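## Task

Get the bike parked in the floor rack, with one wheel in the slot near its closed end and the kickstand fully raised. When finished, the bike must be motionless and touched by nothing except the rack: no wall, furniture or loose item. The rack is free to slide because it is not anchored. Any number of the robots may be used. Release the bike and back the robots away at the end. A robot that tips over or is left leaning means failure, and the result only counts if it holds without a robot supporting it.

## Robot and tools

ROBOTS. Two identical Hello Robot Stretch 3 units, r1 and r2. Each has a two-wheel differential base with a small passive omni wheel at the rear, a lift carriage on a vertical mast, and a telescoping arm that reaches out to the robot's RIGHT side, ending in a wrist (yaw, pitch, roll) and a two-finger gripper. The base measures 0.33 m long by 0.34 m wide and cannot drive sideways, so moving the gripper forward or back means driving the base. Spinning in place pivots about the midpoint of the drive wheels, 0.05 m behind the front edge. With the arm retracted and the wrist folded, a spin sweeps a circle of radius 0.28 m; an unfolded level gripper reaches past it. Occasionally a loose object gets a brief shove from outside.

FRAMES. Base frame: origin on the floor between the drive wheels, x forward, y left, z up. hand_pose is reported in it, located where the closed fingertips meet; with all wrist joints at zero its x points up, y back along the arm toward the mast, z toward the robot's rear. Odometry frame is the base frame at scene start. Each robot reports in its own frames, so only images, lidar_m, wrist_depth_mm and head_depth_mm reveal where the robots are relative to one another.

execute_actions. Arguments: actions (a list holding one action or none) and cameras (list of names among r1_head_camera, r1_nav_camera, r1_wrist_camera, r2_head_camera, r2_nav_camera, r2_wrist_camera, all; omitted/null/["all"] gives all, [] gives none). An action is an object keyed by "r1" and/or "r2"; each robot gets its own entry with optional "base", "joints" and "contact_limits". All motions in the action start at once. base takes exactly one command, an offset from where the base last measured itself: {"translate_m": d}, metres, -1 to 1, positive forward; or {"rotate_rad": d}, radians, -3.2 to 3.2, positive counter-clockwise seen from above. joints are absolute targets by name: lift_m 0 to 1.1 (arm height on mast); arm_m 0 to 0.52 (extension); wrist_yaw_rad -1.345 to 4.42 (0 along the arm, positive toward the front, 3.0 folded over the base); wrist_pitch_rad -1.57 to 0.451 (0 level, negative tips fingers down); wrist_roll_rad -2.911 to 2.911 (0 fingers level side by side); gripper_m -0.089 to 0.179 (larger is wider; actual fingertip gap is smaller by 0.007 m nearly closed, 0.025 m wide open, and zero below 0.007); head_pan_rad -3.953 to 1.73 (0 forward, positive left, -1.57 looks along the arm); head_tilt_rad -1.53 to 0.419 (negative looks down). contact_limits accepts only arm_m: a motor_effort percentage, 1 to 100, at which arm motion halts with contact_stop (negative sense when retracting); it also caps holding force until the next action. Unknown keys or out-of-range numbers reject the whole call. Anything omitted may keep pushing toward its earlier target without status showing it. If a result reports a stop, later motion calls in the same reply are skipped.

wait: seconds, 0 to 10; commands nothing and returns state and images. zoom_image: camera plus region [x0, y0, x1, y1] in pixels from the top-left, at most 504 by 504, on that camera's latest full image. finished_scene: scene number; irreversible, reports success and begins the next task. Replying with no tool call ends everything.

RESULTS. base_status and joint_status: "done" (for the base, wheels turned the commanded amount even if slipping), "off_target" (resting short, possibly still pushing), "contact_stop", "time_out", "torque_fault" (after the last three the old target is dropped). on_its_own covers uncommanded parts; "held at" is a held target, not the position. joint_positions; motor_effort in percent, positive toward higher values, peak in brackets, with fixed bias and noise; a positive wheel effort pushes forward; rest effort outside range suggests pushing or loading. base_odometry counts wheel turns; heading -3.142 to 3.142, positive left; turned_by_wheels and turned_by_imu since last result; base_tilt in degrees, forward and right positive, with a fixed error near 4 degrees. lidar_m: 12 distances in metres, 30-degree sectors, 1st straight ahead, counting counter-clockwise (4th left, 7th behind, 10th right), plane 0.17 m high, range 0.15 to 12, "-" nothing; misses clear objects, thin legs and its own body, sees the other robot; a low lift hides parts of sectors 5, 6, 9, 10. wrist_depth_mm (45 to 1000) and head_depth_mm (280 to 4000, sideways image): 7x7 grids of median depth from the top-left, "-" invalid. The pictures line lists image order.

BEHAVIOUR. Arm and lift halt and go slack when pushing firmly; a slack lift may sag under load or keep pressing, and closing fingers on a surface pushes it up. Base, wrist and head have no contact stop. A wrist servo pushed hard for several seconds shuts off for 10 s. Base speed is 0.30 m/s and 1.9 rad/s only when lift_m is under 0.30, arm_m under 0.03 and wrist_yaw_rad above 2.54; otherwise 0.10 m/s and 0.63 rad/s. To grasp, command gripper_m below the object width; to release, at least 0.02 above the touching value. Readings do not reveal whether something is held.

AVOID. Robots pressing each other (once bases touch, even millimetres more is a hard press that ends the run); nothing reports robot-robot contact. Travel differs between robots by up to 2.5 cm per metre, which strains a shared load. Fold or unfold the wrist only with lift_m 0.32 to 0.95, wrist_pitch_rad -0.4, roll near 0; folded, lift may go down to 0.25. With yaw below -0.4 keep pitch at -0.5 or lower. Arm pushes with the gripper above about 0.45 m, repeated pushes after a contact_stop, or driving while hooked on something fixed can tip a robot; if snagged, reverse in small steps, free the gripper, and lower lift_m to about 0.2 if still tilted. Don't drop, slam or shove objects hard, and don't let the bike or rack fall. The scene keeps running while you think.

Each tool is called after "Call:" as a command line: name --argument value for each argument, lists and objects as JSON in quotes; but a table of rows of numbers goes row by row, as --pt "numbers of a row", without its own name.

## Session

Call:
execute_actions --actions '[]' --cameras '["r1_head_camera", "r1_nav_camera", "r2_head_camera", "r2_nav_camera"]'

Scene clock: 0.00 s.
r1.base_odometry: x=+0.000 y=+0.000 heading=+0.000 (m, m, rad; r1's odometry frame)
r1.turned_by_wheels: +0.000 (rad since the last result)
r1.turned_by_imu: +0.000 (rad since the last result)
r1.base_tilt: forward=-0.4 right=+1.5 (deg)
r1.lidar_m: 1.87 2.77 3.54 3.79 3.56 3.43 1.57 1.23 1.21 1.30 1.77 1.74
r1.head_depth_mm: 1751 1740 1730 1720 1707 1718 1705 / 1844 1858 1852 1849 1828 1828 1822 / 1942 2001 1990 1987 1961 1972 1955 / 2004 2162 2153 2126 2145 2124 2083 / 2010 2358 2334 2319 2325 2308 2242 / 2044 2560 2549 2556 2545 2552 2198 / 2049 2804 2843 2805 2822 2747 2201
r1.base_status: not commanded
r1.joint_positions: lift_m=+0.565 arm_m=+0.002 wrist_yaw_rad=+2.943 wrist_pitch_rad=-0.348 wrist_roll_rad=-0.015 gripper_m=+0.037 head_pan_rad=+0.018 head_tilt_rad=-0.018
r1.joint_status: not commanded
r1.motor_effort: left_wheel=+0 right_wheel=+0 lift_m=+26 arm_m=+0 wrist_yaw_rad=+1 wrist_pitch_rad=+8 wrist_roll_rad=+0 gripper_m=+1 head_pan_rad=+0 head_tilt_rad=+3 (%)
r1.hand_pose: x=+0.0246 y=+0.0815 z=+0.5934 quat_wxyz=(+0.191, +0.700, +0.054, +0.686) (m; r1's base frame)
r1.wrist_depth_mm: - - - - - - - / - - - - - - - / - - - - - - - / - - - - - - - / - - - - - - - / 910 881 - 866 817 837 850 / 771 782 752 733 741 723 717
r2.base_odometry: x=+0.000 y=+0.000 heading=+0.000 (m, m, rad; r2's odometry frame)
r2.turned_by_wheels: +0.000 (rad since the last result)
r2.turned_by_imu: +0.000 (rad since the last result)
r2.base_tilt: forward=-1.5 right=-2.3 (deg)
r2.lidar_m: 1.81 3.64 3.71 2.54 2.84 1.75 1.20 1.12 1.14 1.47 1.38 1.41
r2.head_depth_mm: 1639 1617 1602 1598 1575 1554 1549 / 1776 1812 1777 1771 1757 1732 1701 / 1861 2041 2033 1999 1980 1956 1923 / 1879 2310 2310 2280 2265 2227 2142 / 1896 2685 2719 2705 2633 2612 2265 / 1923 2872 3343 3239 3200 3032 2272 / 1942 2935 3668 3658 3635 3376 2242
r2.base_status: not commanded
r2.joint_positions: lift_m=+0.587 arm_m=+0.000 wrist_yaw_rad=+3.021 wrist_pitch_rad=-0.476 wrist_roll_rad=+0.001 gripper_m=+0.037 head_pan_rad=-0.004 head_tilt_rad=+0.011
r2.joint_status: not commanded
r2.motor_effort: left_wheel=+0 right_wheel=+1 lift_m=+25 arm_m=+0 wrist_yaw_rad=+0 wrist_pitch_rad=+4 wrist_roll_rad=+1 gripper_m=+0 head_pan_rad=-1 head_tilt_rad=+1 (%)
r2.hand_pose: x=+0.0049 y=+0.0706 z=+0.5866 quat_wxyz=(+0.208, +0.696, +0.125, +0.676) (m; r2's base frame)
r2.wrist_depth_mm: - - - - - - - / - - - - - - - / - - - - - - - / - - - - - - - / 996 972 976 993 - 984 968 / 842 845 813 826 856 839 830 / 707 717 - 717 697 718 731
pictures: r1_head_camera (sideways: a quarter turn clockwise sets it upright), r1_nav_camera (sideways: a quarter turn counterclockwise sets it upright), r2_head_camera (sideways: a quarter turn clockwise sets it upright), r2_nav_camera (sideways: a quarter turn counterclockwise sets it upright)
Images, in order (width x height): r1_head_camera 896x504, r1_nav_camera 672x504, r2_head_camera 896x504, r2_nav_camera 672x504.

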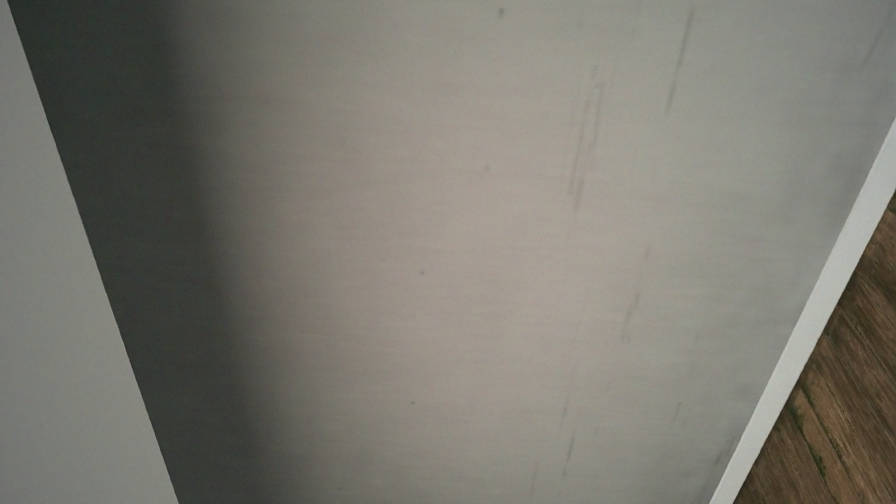

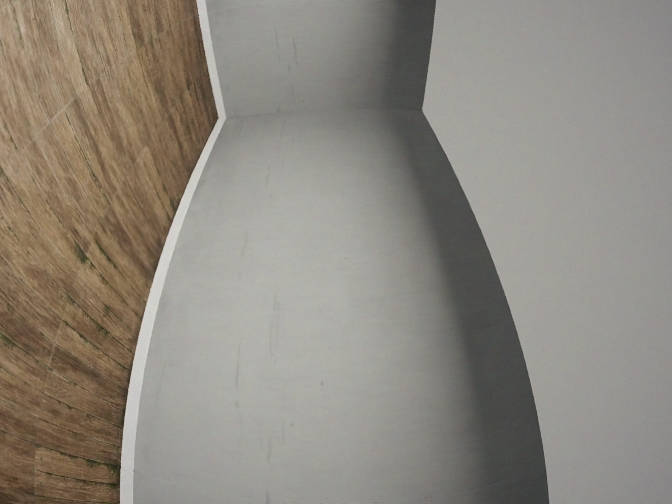

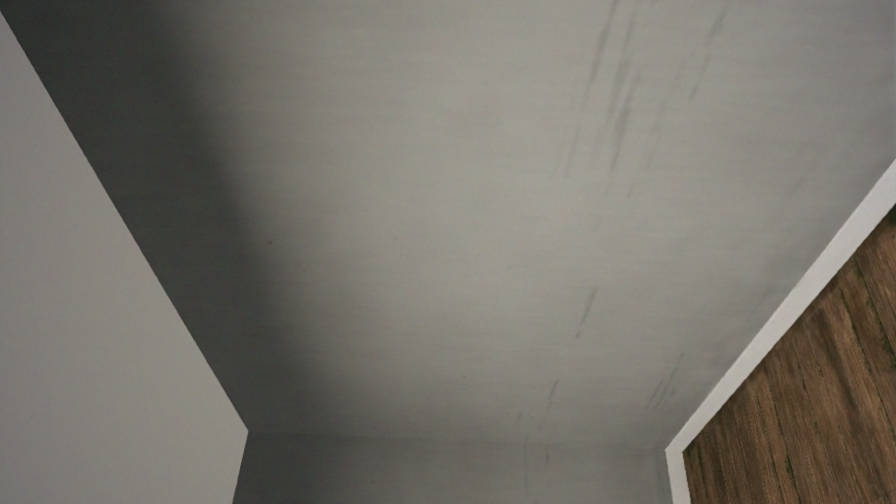

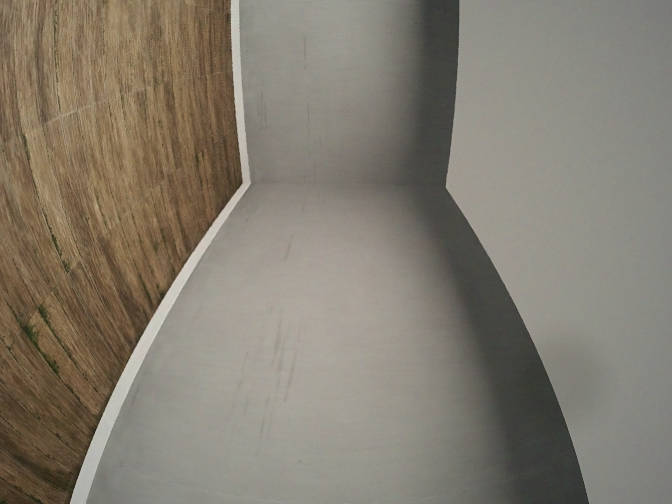

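Call:
execute_actions --actions '[{"r1": {"joints": {"head_pan_rad": 1.57, "head_tilt_rad": -0.4, "lift_m": 0.26}}, "r2": {"joints": {"head_pan_rad": 1.57, "head_tilt_rad": -0.4, "lift_m": 0.26}}}]' --cameras '["r1_head_camera", "r1_nav_camera", "r2_head_camera", "r2_nav_camera"]'

Scene clock: 11.80 s.
r1.base_odometry: x=+0.000 y=+0.000 heading=+0.000 (m, m, rad; r1's odometry frame)
r1.turned_by_wheels: +0.000 (rad since the last result)
r1.turned_by_imu: -0.001 (rad since the last result)
r1.base_tilt: forward=-0.4 right=+1.4 (deg)
r1.lidar_m: 1.87 2.77 3.54 3.81 3.57 3.44 1.57 1.23 1.21 1.30 1.77 1.74
r1.head_depth_mm: 3155 3379 3582 3591 2399 1815 1454 / 3430 3585 3809 3535 2413 1807 1453 / 3634 3845 - 3489 2357 1798 1446 / 3924 - - 3497 2372 1780 1440 / - - - 3464 2356 1773 1422 / - - - 3379 2342 1762 1430 / - - - 3391 2314 1774 1418
r1.base_status: not commanded
r1.joint_positions: lift_m=+0.261 arm_m=+0.002 wrist_yaw_rad=+2.943 wrist_pitch_rad=-0.348 wrist_roll_rad=-0.015 gripper_m=+0.037 head_pan_rad=+1.563 head_tilt_rad=-0.395
r1.joint_status: all done
r1.motor_effort: left_wheel=+0(0) right_wheel=+0(0) lift_m=+9(24) arm_m=+0(0) wrist_yaw_rad=+0(0) wrist_pitch_rad=+8(8) wrist_roll_rad=+0(0) gripper_m=+1(0) head_pan_rad=+4(44) head_tilt_rad=-3(34) (%)
r1.hand_pose: x=+0.0246 y=+0.0815 z=+0.2896 quat_wxyz=(+0.191, +0.700, +0.054, +0.686) (m; r1's base frame)
r1.wrist_depth_mm: - - - - - - - / - - - - - - - / - - - - - 962 924 / 809 778 776 752 737 718 710 / 627 611 631 589 597 579 561 / 515 507 - 513 474 482 469 / 448 - - - 414 405 407
r2.base_odometry: x=+0.000 y=+0.000 heading=+0.000 (m, m, rad; r2's odometry frame)
r2.turned_by_wheels: +0.000 (rad since the last result)
r2.turned_by_imu: -0.001 (rad since the last result)
r2.base_tilt: forward=-1.4 right=-2.3 (deg)
r2.lidar_m: 1.81 3.63 3.71 2.55 2.84 1.76 1.21 1.12 1.15 1.47 1.38 1.41
r2.head_depth_mm: 3844 - - 3555 2396 1779 1431 / - - - 3474 2363 1777 1438 / - - - 3430 2333 1756 1424 / - - - 3449 2328 1750 1421 / - - - 2924 2295 1750 1388 / - - - 2973 2270 1709 1399 / - - - 3024 2231 1733 1373
r2.base_status: not commanded
r2.joint_positions: lift_m=+0.260 arm_m=+0.000 wrist_yaw_rad=+3.021 wrist_pitch_rad=-0.476 wrist_roll_rad=+0.001 gripper_m=+0.037 head_pan_rad=+1.563 head_tilt_rad=-0.395
r2.joint_status: all done
r2.motor_effort: left_wheel=+0(0) right_wheel=+0(0) lift_m=+18(20) arm_m=+0(0) wrist_yaw_rad=+0(0) wrist_pitch_rad=+4(4) wrist_roll_rad=+1(1) gripper_m=-1(0) head_pan_rad=+3(25) head_tilt_rad=-2(20) (%)
r2.hand_pose: x=+0.0049 y=+0.0705 z=+0.2601 quat_wxyz=(+0.209, +0.696, +0.125, +0.676) (m; r2's base frame)
r2.wrist_depth_mm: - - - - - - - / - - - - - - - / 843 835 850 828 843 862 835 / 655 642 - 655 655 659 654 / 534 533 528 550 545 538 535 / 467 - - - 469 454 453 / - - - - 382 391 397
pictures: r1_head_camera (sideways: a quarter turn clockwise sets it upright), r1_nav_camera (sideways: a quarter turn counterclockwise sets it upright), r2_head_camera (sideways: a quarter turn clockwise sets it upright), r2_nav_camera (sideways: a quarter turn counterclockwise sets it upright)
Images, in order (width x height): r1_head_camera 896x504, r1_nav_camera 672x504, r2_head_camera 896x504, r2_nav_camera 672x504.

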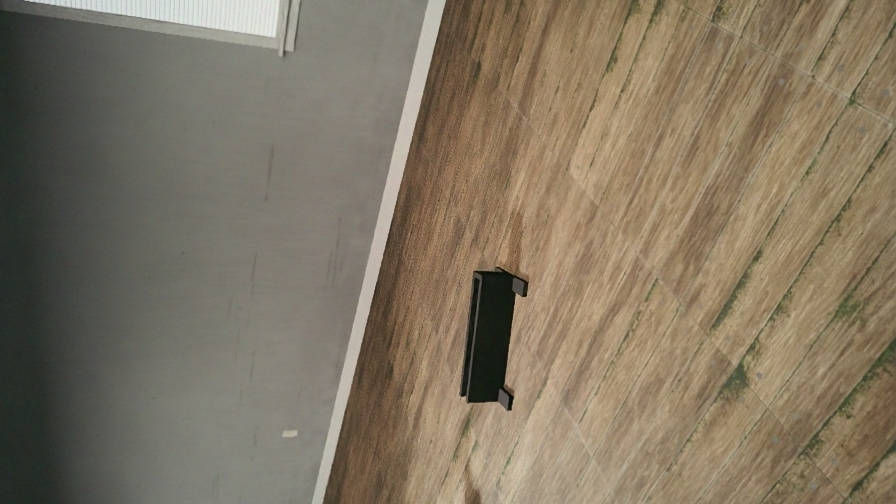

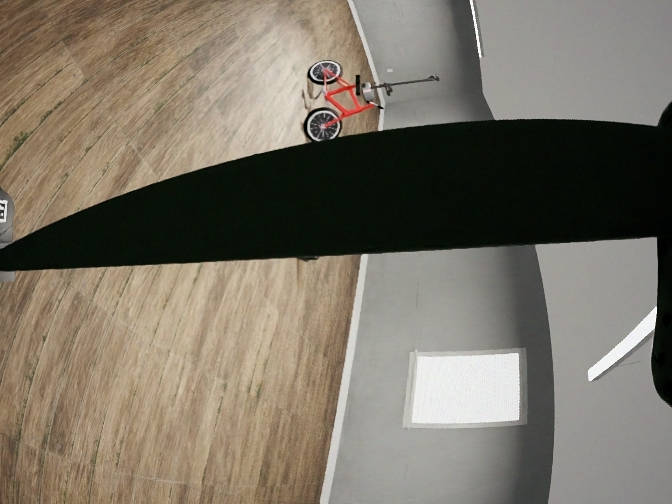

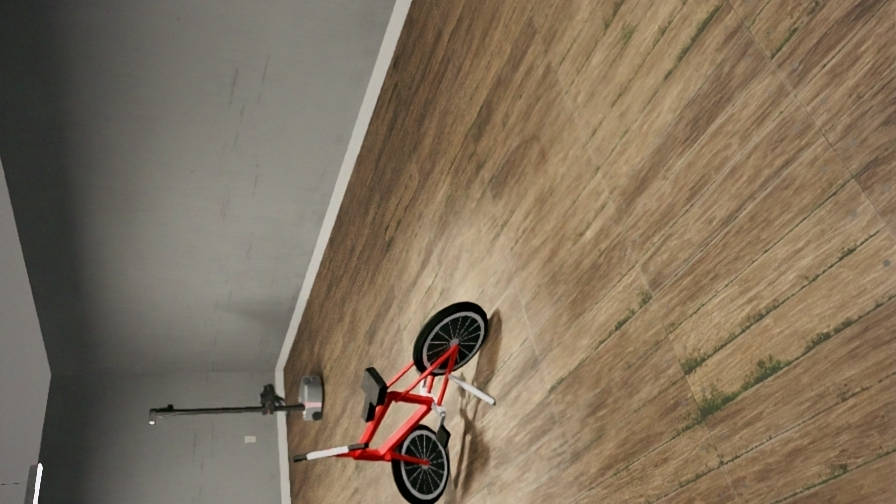

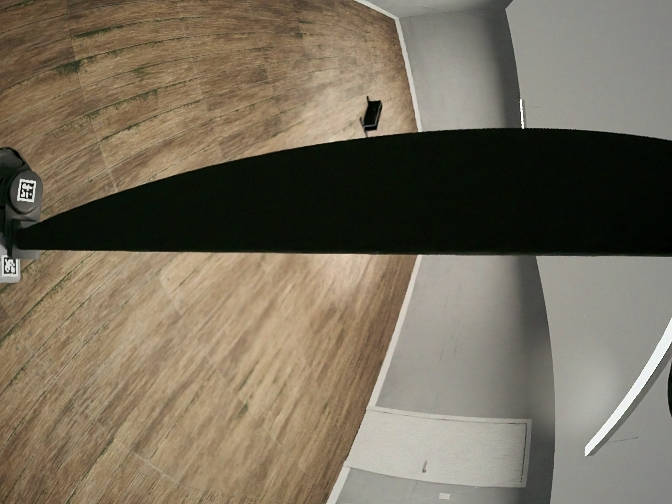

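Call:
execute_actions --actions '[{"r1": {"base": {"rotate_rad": 1.9}, "joints": {"head_pan_rad": 0.0, "head_tilt_rad": -0.4}}, "r2": {"base": {"rotate_rad": 1.9}, "joints": {"head_pan_rad": 0.0, "head_tilt_rad": -0.4}}}]' --cameras '["r1_head_camera", "r1_nav_camera", "r2_head_camera", "r2_nav_camera"]'

Scene clock: 54.33 s.
r1.base_odometry: x=+0.000 y=+0.000 heading=+1.900 (m, m, rad; r1's odometry frame)
r1.turned_by_wheels: +1.900 (rad since the last result)
r1.turned_by_imu: +1.863 (rad since the last result)
r1.base_tilt: forward=-0.5 right=+1.4 (deg)
r1.lidar_m: 2.99 3.36 1.96 1.31 1.21 1.22 1.55 1.74 1.77 2.23 3.55 3.61
r1.head_depth_mm: 3889 - - 3558 2404 1813 1450 / - - - 3537 2394 1803 1446 / - - - 3517 2366 1801 1440 / - - - 3439 2355 1785 1443 / - - - 3187 2336 1768 1433 / - - - 3158 2324 1767 1427 / - - - 3342 2312 1758 1411
r1.base_status: done
r1.joint_positions: lift_m=+0.261 arm_m=+0.002 wrist_yaw_rad=+2.943 wrist_pitch_rad=-0.348 wrist_roll_rad=-0.015 gripper_m=+0.037 head_pan_rad=+0.007 head_tilt_rad=-0.396
r1.joint_status: all done
r1.motor_effort: left_wheel=-2(11) right_wheel=+2(9) lift_m=+9(9) arm_m=+0(0) wrist_yaw_rad=+0(0) wrist_pitch_rad=+8(7) wrist_roll_rad=+0(0) gripper_m=+1(1) head_pan_rad=-4(44) head_tilt_rad=-4(2) (%)
r1.hand_pose: x=+0.0246 y=+0.0814 z=+0.2896 quat_wxyz=(+0.191, +0.700, +0.054, +0.686) (m; r1's base frame)
r1.wrist_depth_mm: 889 - - - - - - / 945 - - - - - - / 968 - - - 974 966 912 / 799 761 757 760 733 718 700 / 614 628 645 585 595 576 569 / 516 511 - 504 467 481 476 / 449 - - - 414 410 403
r2.base_odometry: x=+0.000 y=+0.000 heading=+1.900 (m, m, rad; r2's odometry frame)
r2.turned_by_wheels: +1.900 (rad since the last result)
r2.turned_by_imu: +1.900 (rad since the last result)
r2.base_tilt: forward=-1.4 right=-2.3 (deg)
r2.lidar_m: 2.55 2.38 1.32 1.13 1.12 1.28 1.39 1.38 1.58 2.65 3.62 2.54
r2.head_depth_mm: - - - 3535 2371 1790 1435 / - - - 3065 2366 1792 1414 / - - - 3042 2346 1763 1424 / - - - 3140 2305 1743 1427 / - - - 3332 2287 1748 1414 / - - - 3261 2295 1732 1391 / - - - 3257 2233 1694 1387
r2.base_status: done
r2.joint_positions: lift_m=+0.260 arm_m=+0.000 wrist_yaw_rad=+3.021 wrist_pitch_rad=-0.476 wrist_roll_rad=+0.001 gripper_m=+0.037 head_pan_rad=+0.007 head_tilt_rad=-0.396
r2.joint_status: all done
r2.motor_effort: left_wheel=-1(7) right_wheel=+2(10) lift_m=+18(18) arm_m=+0(0) wrist_yaw_rad=+0(0) wrist_pitch_rad=+4(4) wrist_roll_rad=+1(1) gripper_m=+0(0) head_pan_rad=-2(25) head_tilt_rad=-1(3) (%)
r2.hand_pose: x=+0.0049 y=+0.0705 z=+0.2601 quat_wxyz=(+0.209, +0.696, +0.125, +0.676) (m; r2's base frame)
r2.wrist_depth_mm: 862 903 - - - - - / 918 982 - - - - - / 821 841 847 837 834 838 840 / 649 648 - 653 653 652 663 / 533 533 533 564 544 539 533 / 469 - - - 469 457 458 / - - - - 381 394 396
pictures: r1_head_camera (sideways: a quarter turn clockwise sets it upright), r1_nav_camera (sideways: a quarter turn counterclockwise sets it upright), r2_head_camera (sideways: a quarter turn clockwise sets it upright), r2_nav_camera (sideways: a quarter turn counterclockwise sets it upright)
Images, in order (width x height): r1_head_camera 896x504, r1_nav_camera 672x504, r2_head_camera 896x504, r2_nav_camera 672x504.

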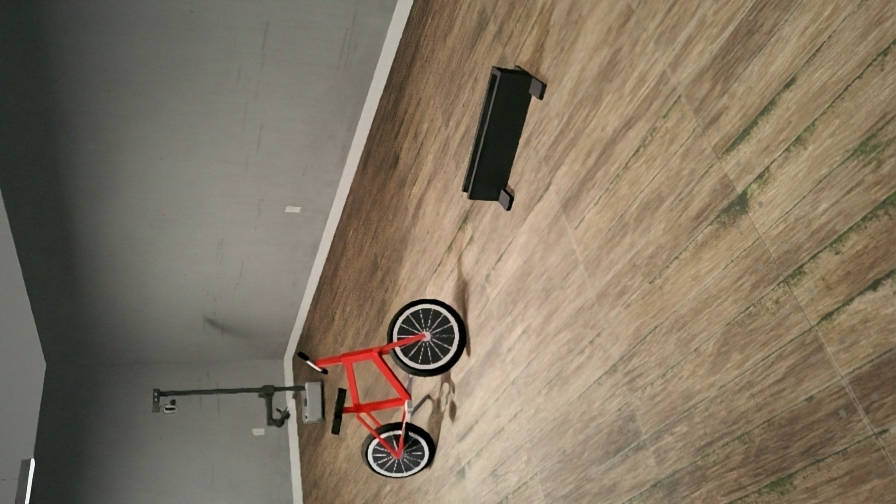

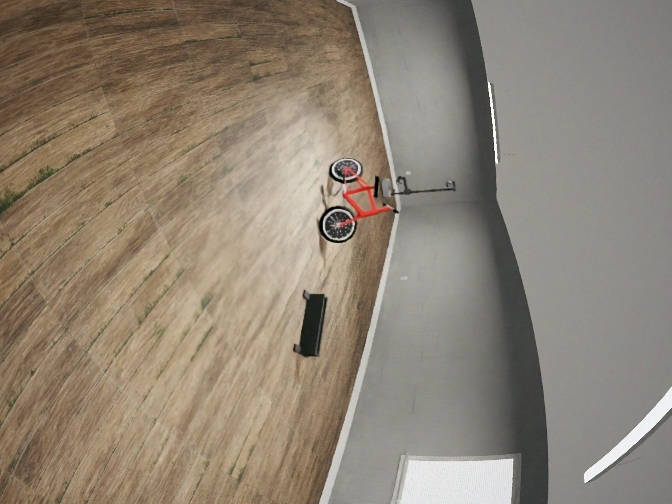

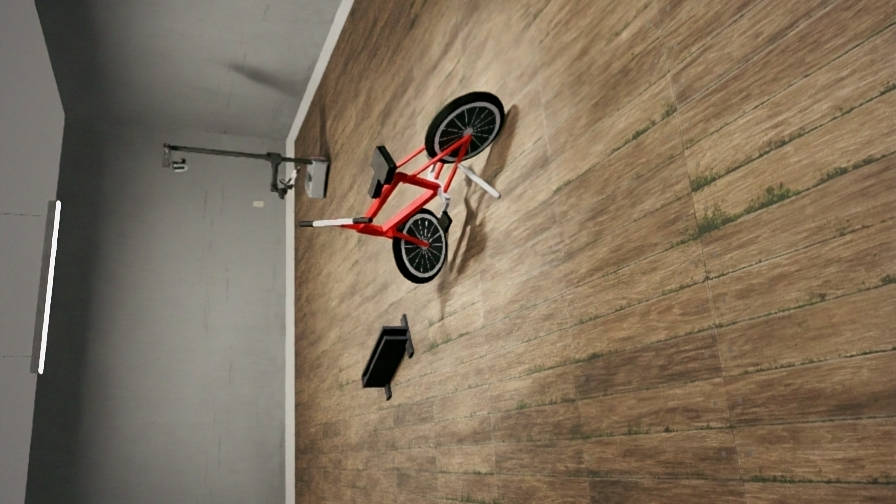

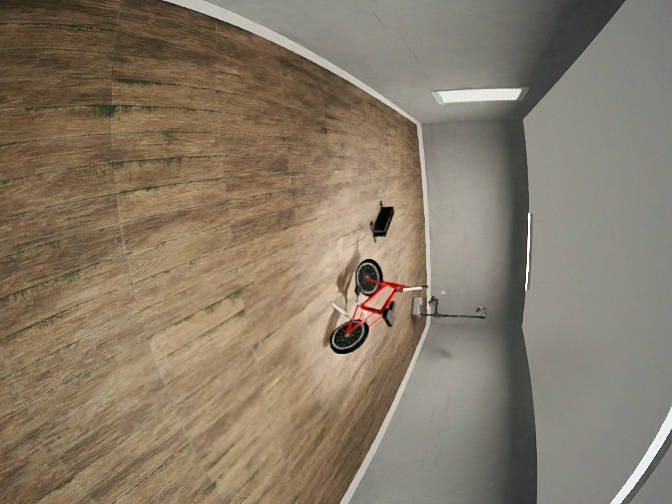

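Call:
execute_actions --actions '[]'

Scene clock: 78.97 s.
r1.base_odometry: x=+0.000 y=+0.000 heading=+1.900 (m, m, rad; r1's odometry frame)
r1.turned_by_wheels: +0.000 (rad since the last result)
r1.turned_by_imu: +0.000 (rad since the last result)
r1.base_tilt: forward=-0.4 right=+1.4 (deg)
r1.lidar_m: 2.99 3.36 1.97 1.30 1.21 1.22 1.55 1.74 1.77 2.23 3.53 3.58
r1.head_depth_mm: 3893 - - 3575 2410 1802 1452 / - - - 3513 2392 1800 1451 / - - - 3479 2377 1794 1441 / - - - 3465 2367 1787 1443 / - - - 3198 2352 1783 1423 / - - - 3221 2323 1754 1420 / - - - 3356 2302 1757 1417
r1.base_status: done
r1.joint_positions: lift_m=+0.261 arm_m=+0.002 wrist_yaw_rad=+2.943 wrist_pitch_rad=-0.348 wrist_roll_rad=-0.015 gripper_m=+0.037 head_pan_rad=+0.007 head_tilt_rad=-0.396
r1.joint_status: all done
r1.motor_effort: left_wheel=-3(11) right_wheel=+2(9) lift_m=+9(9) arm_m=+0(0) wrist_yaw_rad=-1(0) wrist_pitch_rad=+7(7) wrist_roll_rad=+0(0) gripper_m=-1(1) head_pan_rad=-4(44) head_tilt_rad=-3(2) (%)
r1.hand_pose: x=+0.0246 y=+0.0814 z=+0.2896 quat_wxyz=(+0.191, +0.700, +0.054, +0.686) (m; r1's base frame)
r1.wrist_depth_mm: 874 - - - - - - / 919 - - - - - - / 979 - - - - 960 899 / 804 780 765 751 727 716 700 / 624 620 628 599 599 583 564 / 521 510 - 505 473 480 474 / 445 - - - 416 405 400
r2.base_odometry: x=+0.000 y=+0.000 heading=+1.900 (m, m, rad; r2's odometry frame)
r2.turned_by_wheels: +0.000 (rad since the last result)
r2.turned_by_imu: -0.001 (rad since the last result)
r2.base_tilt: forward=-1.4 right=-2.3 (deg)
r2.lidar_m: 2.55 2.38 1.33 1.13 1.12 1.28 1.39 1.38 1.58 2.64 3.64 2.55
r2.head_depth_mm: - - - 3514 2414 1805 1446 / - - - 3085 2354 1767 1435 / - - - 3073 2345 1760 1418 / - - - 3218 2321 1762 1411 / - - - 3395 2297 1738 1399 / - - - 3264 2258 1734 1388 / - - - 3198 2241 1721 1381
r2.base_status: done
r2.joint_positions: lift_m=+0.260 arm_m=+0.000 wrist_yaw_rad=+3.021 wrist_pitch_rad=-0.476 wrist_roll_rad=+0.001 gripper_m=+0.037 head_pan_rad=+0.007 head_tilt_rad=-0.396
r2.joint_status: all done
r2.motor_effort: left_wheel=-2(7) right_wheel=+2(10) lift_m=+18(18) arm_m=+0(0) wrist_yaw_rad=+1(0) wrist_pitch_rad=+4(4) wrist_roll_rad=+1(1) gripper_m=+0(0) head_pan_rad=-2(25) head_tilt_rad=-2(3) (%)
r2.hand_pose: x=+0.0049 y=+0.0705 z=+0.2601 quat_wxyz=(+0.209, +0.696, +0.125, +0.676) (m; r2's base frame)
r2.wrist_depth_mm: 869 898 - - - - - / 903 985 - - - - - / 834 839 830 829 827 848 847 / 644 652 - 644 657 661 663 / 530 532 537 557 545 537 540 / 460 - - - 468 459 453 / - - - - 382 394 395
pictures: r1_head_camera (sideways: a quarter turn clockwise sets it upright), r1_nav_camera (sideways: a quarter turn counterclockwise sets it upright), r1_wrist_camera, r2_head_camera (sideways: a quarter turn clockwise sets it upright), r2_nav_camera (sideways: a quarter turn counterclockwise sets it upright), r2_wrist_camera
Images, in order (width x height): r1_head_camera 896x504, r1_nav_camera 672x504, r1_wrist_camera 644x364, r2_head_camera 896x504, r2_nav_camera 672x504, r2_wrist_camera 644x364.

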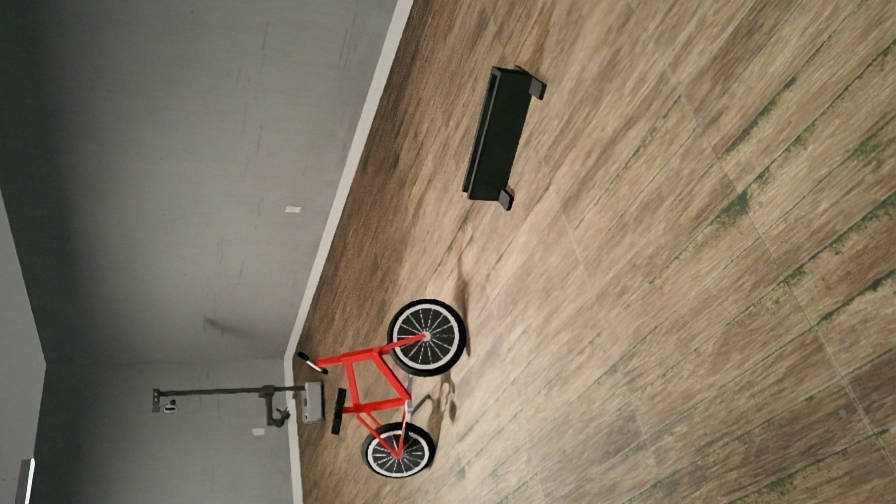

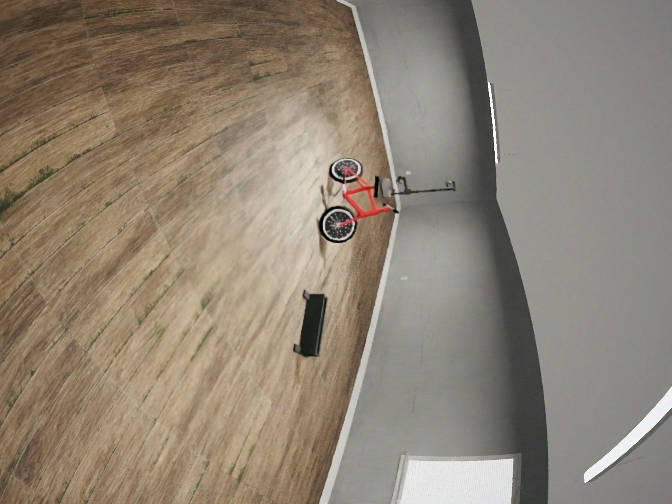

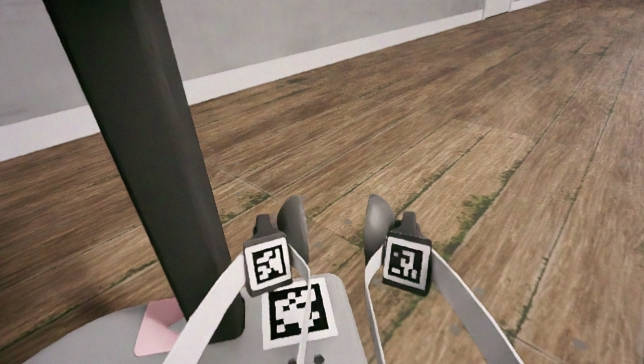

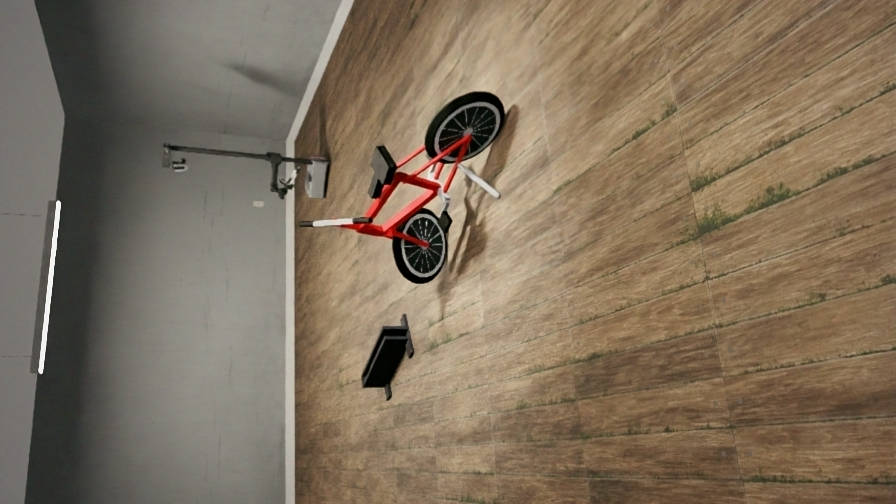

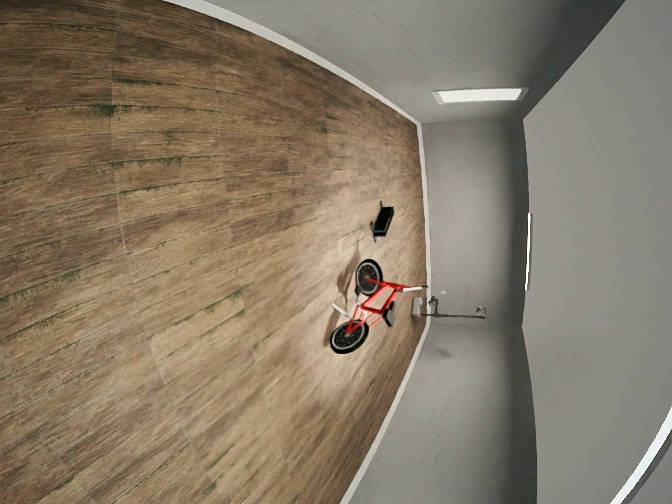

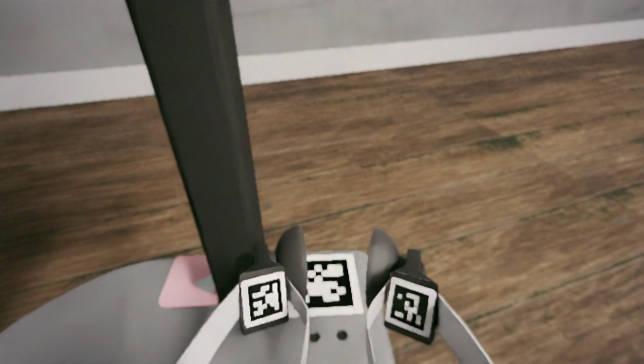

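Call:
zoom_image --camera "r1_head_camera" --region '[400, 40, 620, 240]'

Call:
zoom_image --camera "r2_head_camera" --region '[300, 280, 480, 430]'

Region (400, 40, 620, 240) of r1_head_camera's 896x504 image, scaled by 2.291, with more detail than that image has; it fills the top 458 rows of this view, and the rest is white.

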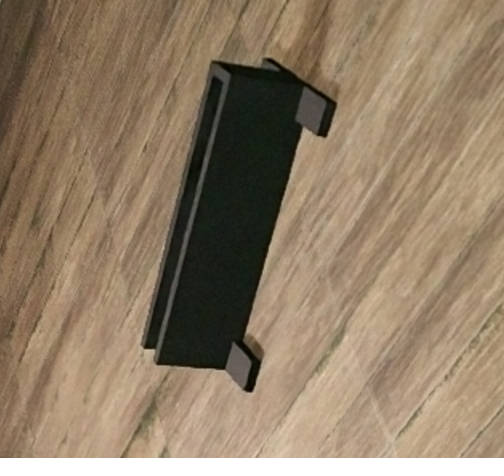

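Region (300, 280, 480, 430) of r2_head_camera's 896x504 image, scaled by 2.800, with more detail than that image has.

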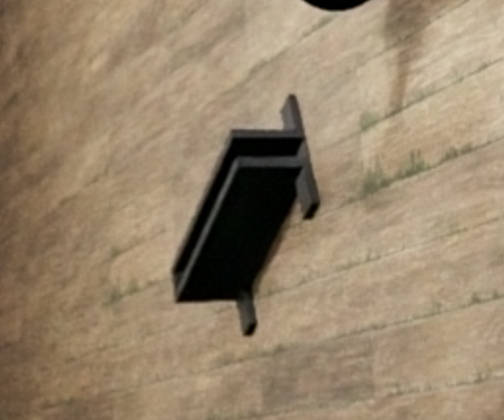

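Call:
execute_actions --actions '[{"r1": {"base": {"rotate_rad": -0.22}}, "r2": {"base": {"rotate_rad": 0.44}}}]' --cameras '[]'

Call:
execute_actions --actions '[{"r1": {"base": {"translate_m": 1.0}}, "r2": {"base": {"translate_m": 1.0}}}]' --cameras '[]'

Call:
execute_actions --actions '[{"r1": {"base": {"translate_m": 0.6}, "joints": {"head_tilt_rad": -0.8}}, "r2": {"base": {"translate_m": 1.0}}}]' --cameras '["r1_head_camera", "r2_head_camera"]'

Scene clock: 200.43 s.
r1.base_odometry: x=+0.000 y=+0.000 heading=+1.680 (m, m, rad; r1's odometry frame)
r1.turned_by_wheels: -0.220 (rad since the last result)
r1.turned_by_imu: -0.216 (rad since the last result)
r1.base_tilt: forward=-0.4 right=+1.4 (deg)
r1.lidar_m: 3.93 3.00 2.79 1.47 1.21 1.21 1.35 1.75 1.74 1.94 3.10 3.54
r1.head_depth_mm: 3361 3508 3698 3562 2406 1814 1450 / 3599 3756 3985 3531 2392 1812 1446 / 3843 - - 3472 2367 1795 1442 / - - - 3459 2360 1788 1433 / - - - 3418 2342 1787 1432 / - - - 3388 2320 1770 1422 / - - - 3035 2302 1751 1419
r1.base_status: done
r1.joint_positions: lift_m=+0.261 arm_m=+0.002 wrist_yaw_rad=+2.943 wrist_pitch_rad=-0.348 wrist_roll_rad=-0.015 gripper_m=+0.037 head_pan_rad=+0.007 head_tilt_rad=-0.396
r1.joint_status: not commanded
r1.motor_effort: left_wheel=+2(10) right_wheel=-2(6) lift_m=+9(9) arm_m=+0(0) wrist_yaw_rad=+0(0) wrist_pitch_rad=+8(8) wrist_roll_rad=+0(0) gripper_m=+0(0) head_pan_rad=-3(4) head_tilt_rad=-3(3) (%)
r1.hand_pose: x=+0.0246 y=+0.0814 z=+0.2896 quat_wxyz=(+0.191, +0.700, +0.054, +0.686) (m; r1's base frame)
r1.wrist_depth_mm: 918 - - - - - - / 957 - - - - - - / 988 - - - 966 970 947 / 788 765 763 748 723 718 700 / 617 611 621 600 594 571 563 / 516 508 - 505 473 478 471 / 448 - - - 415 406 402
r2.base_odometry: x=+0.000 y=+0.000 heading=+2.340 (m, m, rad; r2's odometry frame)
r2.turned_by_wheels: +0.440 (rad since the last result)
r2.turned_by_imu: +0.439 (rad since the last result)
r2.base_tilt: forward=-1.4 right=-2.4 (deg)
r2.lidar_m: 2.83 1.41 1.13 1.12 1.23 1.40 1.39 1.51 2.33 3.63 3.95 2.55
r2.head_depth_mm: - - - 3510 2371 1795 1436 / - - - 3513 2361 1773 1429 / - - - 3432 2356 1757 1411 / - - - 3412 2330 1754 1403 / 3861 - - 3342 2302 1748 1407 / 2851 3003 3225 3163 2241 1732 1404 / 2220 2318 2399 2540 2249 1714 1383
r2.base_status: done
r2.joint_positions: lift_m=+0.260 arm_m=+0.000 wrist_yaw_rad=+3.021 wrist_pitch_rad=-0.476 wrist_roll_rad=+0.001 gripper_m=+0.037 head_pan_rad=+0.007 head_tilt_rad=-0.396
r2.joint_status: not commanded
r2.motor_effort: left_wheel=-2(6) right_wheel=+3(8) lift_m=+18(18) arm_m=+0(0) wrist_yaw_rad=+0(1) wrist_pitch_rad=+4(4) wrist_roll_rad=+1(1) gripper_m=+0(1) head_pan_rad=-2(3) head_tilt_rad=-1(2) (%)
r2.hand_pose: x=+0.0049 y=+0.0705 z=+0.2601 quat_wxyz=(+0.209, +0.696, +0.125, +0.676) (m; r2's base frame)
r2.wrist_depth_mm: - - - - - - - / - - - - - - - / 831 844 850 847 847 833 851 / 643 647 - 648 644 656 659 / 533 535 530 554 549 542 543 / 466 - - - 466 453 453 / - - - - 381 397 396
pictures: none
No camera images: the call's "cameras" was empty. Leave "cameras" out to get every camera's image.

Scene clock: 205.53 s.
r1.base_odometry: x=-0.109 y=+0.994 heading=+1.680 (m, m, rad; r1's odometry frame)
r1.turned_by_wheels: +0.000 (rad since the last result)
r1.turned_by_imu: +0.006 (rad since the last result)
r1.base_tilt: forward=-0.4 right=+1.4 (deg)
r1.lidar_m: 3.12 2.12 4.49 2.36 1.97 1.95 2.20 2.40 2.39 2.67 2.81 2.80
r1.head_depth_mm: 2641 2787 2889 3030 2383 1810 1448 / 2831 2988 3151 3246 2383 1809 1451 / 3064 3267 3491 3451 2386 1760 1449 / 3343 3502 3784 3458 2339 1783 1438 / 3614 3886 - 3457 2348 1778 1432 / - - - 3363 2329 1757 1423 / - - - 3371 2303 1757 1420
r1.base_status: done
r1.joint_positions: lift_m=+0.261 arm_m=+0.002 wrist_yaw_rad=+2.943 wrist_pitch_rad=-0.348 wrist_roll_rad=-0.015 gripper_m=+0.037 head_pan_rad=+0.007 head_tilt_rad=-0.396
r1.joint_status: not commanded
r1.motor_effort: left_wheel=+1(12) right_wheel=-1(3) lift_m=+9(9) arm_m=+0(0) wrist_yaw_rad=-1(1) wrist_pitch_rad=+8(7) wrist_roll_rad=+0(0) gripper_m=+0(0) head_pan_rad=-3(4) head_tilt_rad=-3(2) (%)
r1.hand_pose: x=+0.0246 y=+0.0814 z=+0.2896 quat_wxyz=(+0.191, +0.700, +0.054, +0.686) (m; r1's base frame)
r1.wrist_depth_mm: - - - - - - - / - - - - - - - / - - - - 1000 956 937 / 802 756 748 766 739 715 691 / 620 614 639 592 595 573 572 / 510 502 - 504 470 484 470 / 448 - - - 416 410 403
r2.base_odometry: x=-0.695 y=+0.719 heading=+2.340 (m, m, rad; r2's odometry frame)
r2.turned_by_wheels: +0.000 (rad since the last result)
r2.turned_by_imu: -0.002 (rad since the last result)
r2.base_tilt: forward=-1.4 right=-2.3 (deg)
r2.lidar_m: 2.46 1.22 0.98 0.98 1.07 1.65 2.37 2.59 3.81 3.77 1.90 1.99
r2.head_depth_mm: - - - 3527 2375 1796 1427 / - - - 3479 2359 1797 1420 / - - - 3455 2301 1766 1423 / - - - 3313 2353 1743 1426 / 3372 3714 3881 3302 2291 1743 1406 / 2473 2639 2775 2888 2268 1721 1396 / 1933 2045 2124 2223 2139 1718 1386
r2.base_status: done
r2.joint_positions: lift_m=+0.260 arm_m=+0.000 wrist_yaw_rad=+3.021 wrist_pitch_rad=-0.476 wrist_roll_rad=+0.001 gripper_m=+0.037 head_pan_rad=+0.007 head_tilt_rad=-0.396
r2.joint_status: not commanded
r2.motor_effort: left_wheel=-1(6) right_wheel=+2(9) lift_m=+18(19) arm_m=+0(0) wrist_yaw_rad=+0(0) wrist_pitch_rad=+4(4) wrist_roll_rad=+1(1) gripper_m=+0(1) head_pan_rad=-2(3) head_tilt_rad=-2(2) (%)
r2.hand_pose: x=+0.0049 y=+0.0705 z=+0.2601 quat_wxyz=(+0.209, +0.696, +0.125, +0.676) (m; r2's base frame)
r2.wrist_depth_mm: - 962 937 919 917 874 874 / - - - - 959 939 931 / 832 810 845 836 845 855 835 / 649 662 - 656 658 660 654 / 528 536 532 549 548 538 536 / 462 - - - 469 451 455 / - - - - 384 395 392
pictures: none
No camera images: the call's "cameras" was empty. Leave "cameras" out to get every camera's image.

Scene clock: 210.63 s.
r1.base_odometry: x=-0.175 y=+1.590 heading=+1.680 (m, m, rad; r1's odometry frame)
r1.turned_by_wheels: +0.000 (rad since the last result)
r1.turned_by_imu: +0.004 (rad since the last result)
r1.base_tilt: forward=-0.5 right=+1.4 (deg)
r1.lidar_m: 2.63 1.62 1.66 2.90 2.42 2.41 2.70 2.79 2.78 2.85 2.37 2.35
r1.head_depth_mm: 2241 2478 2282 1839 1535 1332 1165 / 2424 2649 2268 1838 1536 1325 1157 / 2624 2847 2285 1834 1473 1323 1161 / 2880 2941 2260 1830 1463 1322 1157 / 3191 2959 2233 1829 1497 1314 1154 / 3515 2940 2243 1810 1524 1319 1154 / 3555 2779 2239 1801 1525 1319 1148
r1.base_status: done
r1.joint_positions: lift_m=+0.261 arm_m=+0.002 wrist_yaw_rad=+2.943 wrist_pitch_rad=-0.348 wrist_roll_rad=-0.015 gripper_m=+0.037 head_pan_rad=+0.007 head_tilt_rad=-0.791
r1.joint_status: all done
r1.motor_effort: left_wheel=+2(11) right_wheel=-1(4) lift_m=+9(9) arm_m=+0(0) wrist_yaw_rad=+0(0) wrist_pitch_rad=+7(8) wrist_roll_rad=+0(0) gripper_m=+0(0) head_pan_rad=-3(3) head_tilt_rad=-8(39) (%)
r1.hand_pose: x=+0.0246 y=+0.0814 z=+0.2896 quat_wxyz=(+0.191, +0.700, +0.054, +0.686) (m; r1's base frame)
r1.wrist_depth_mm: - - - - - - - / - - - - - - - / - - - - 989 946 940 / 792 776 773 742 730 724 704 / 620 612 625 593 598 572 562 / 520 510 - 509 462 478 471 / 455 - - - 411 407 406
r2.base_odometry: x=-1.391 y=+1.437 heading=+2.340 (m, m, rad; r2's odometry frame)
r2.turned_by_wheels: +0.000 (rad since the last result)
r2.turned_by_imu: -0.002 (rad since the last result)
r2.base_tilt: forward=-1.4 right=-2.3 (deg)
r2.lidar_m: 2.11 1.04 0.84 0.83 0.91 1.40 3.35 3.67 3.95 1.52 1.43 2.99
r2.head_depth_mm: - - - 3565 2386 1798 1430 / - - - 3453 2347 1767 1439 / - - - 3474 2349 1756 1415 / - - - 3386 2299 1751 1405 / 2865 3092 3373 3147 2278 1730 1398 / 2109 2223 2375 2529 2294 1741 1391 / 1639 1716 1808 1875 1999 1711 1383
r2.base_status: done
r2.joint_positions: lift_m=+0.260 arm_m=+0.000 wrist_yaw_rad=+3.021 wrist_pitch_rad=-0.476 wrist_roll_rad=+0.001 gripper_m=+0.037 head_pan_rad=+0.007 head_tilt_rad=-0.396
r2.joint_status: not commanded
r2.motor_effort: left_wheel=-2(5) right_wheel=+2(7) lift_m=+19(18) arm_m=+0(1) wrist_yaw_rad=+0(0) wrist_pitch_rad=+4(4) wrist_roll_rad=+1(1) gripper_m=-1(0) head_pan_rad=-2(2) head_tilt_rad=-1(2) (%)
r2.hand_pose: x=+0.0049 y=+0.0705 z=+0.2601 quat_wxyz=(+0.209, +0.696, +0.125, +0.676) (m; r2's base frame)
r2.wrist_depth_mm: 851 834 804 786 784 760 740 / 929 906 884 861 853 823 797 / 823 826 830 838 836 848 837 / 649 646 - 649 658 658 654 / 542 526 533 551 540 534 535 / 464 - - - 464 454 458 / - - - - 381 392 394
pictures: r1_head_camera (sideways: a quarter turn clockwise sets it upright), r2_head_camera (sideways: a quarter turn clockwise sets it upright)
Images, in order (width x height): r1_head_camera 896x504, r2_head_camera 896x504.

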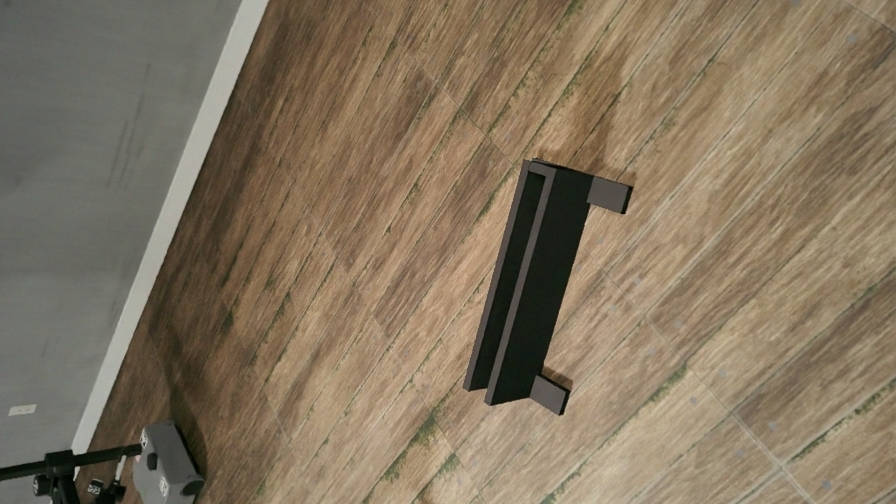

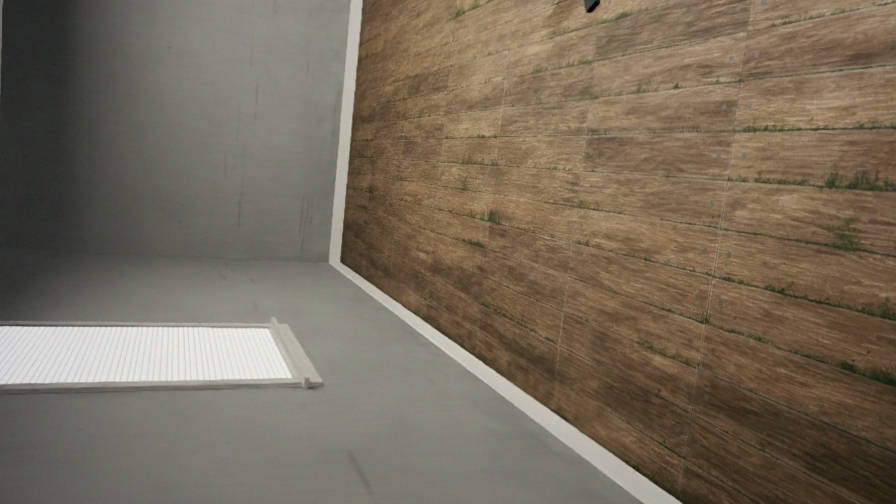

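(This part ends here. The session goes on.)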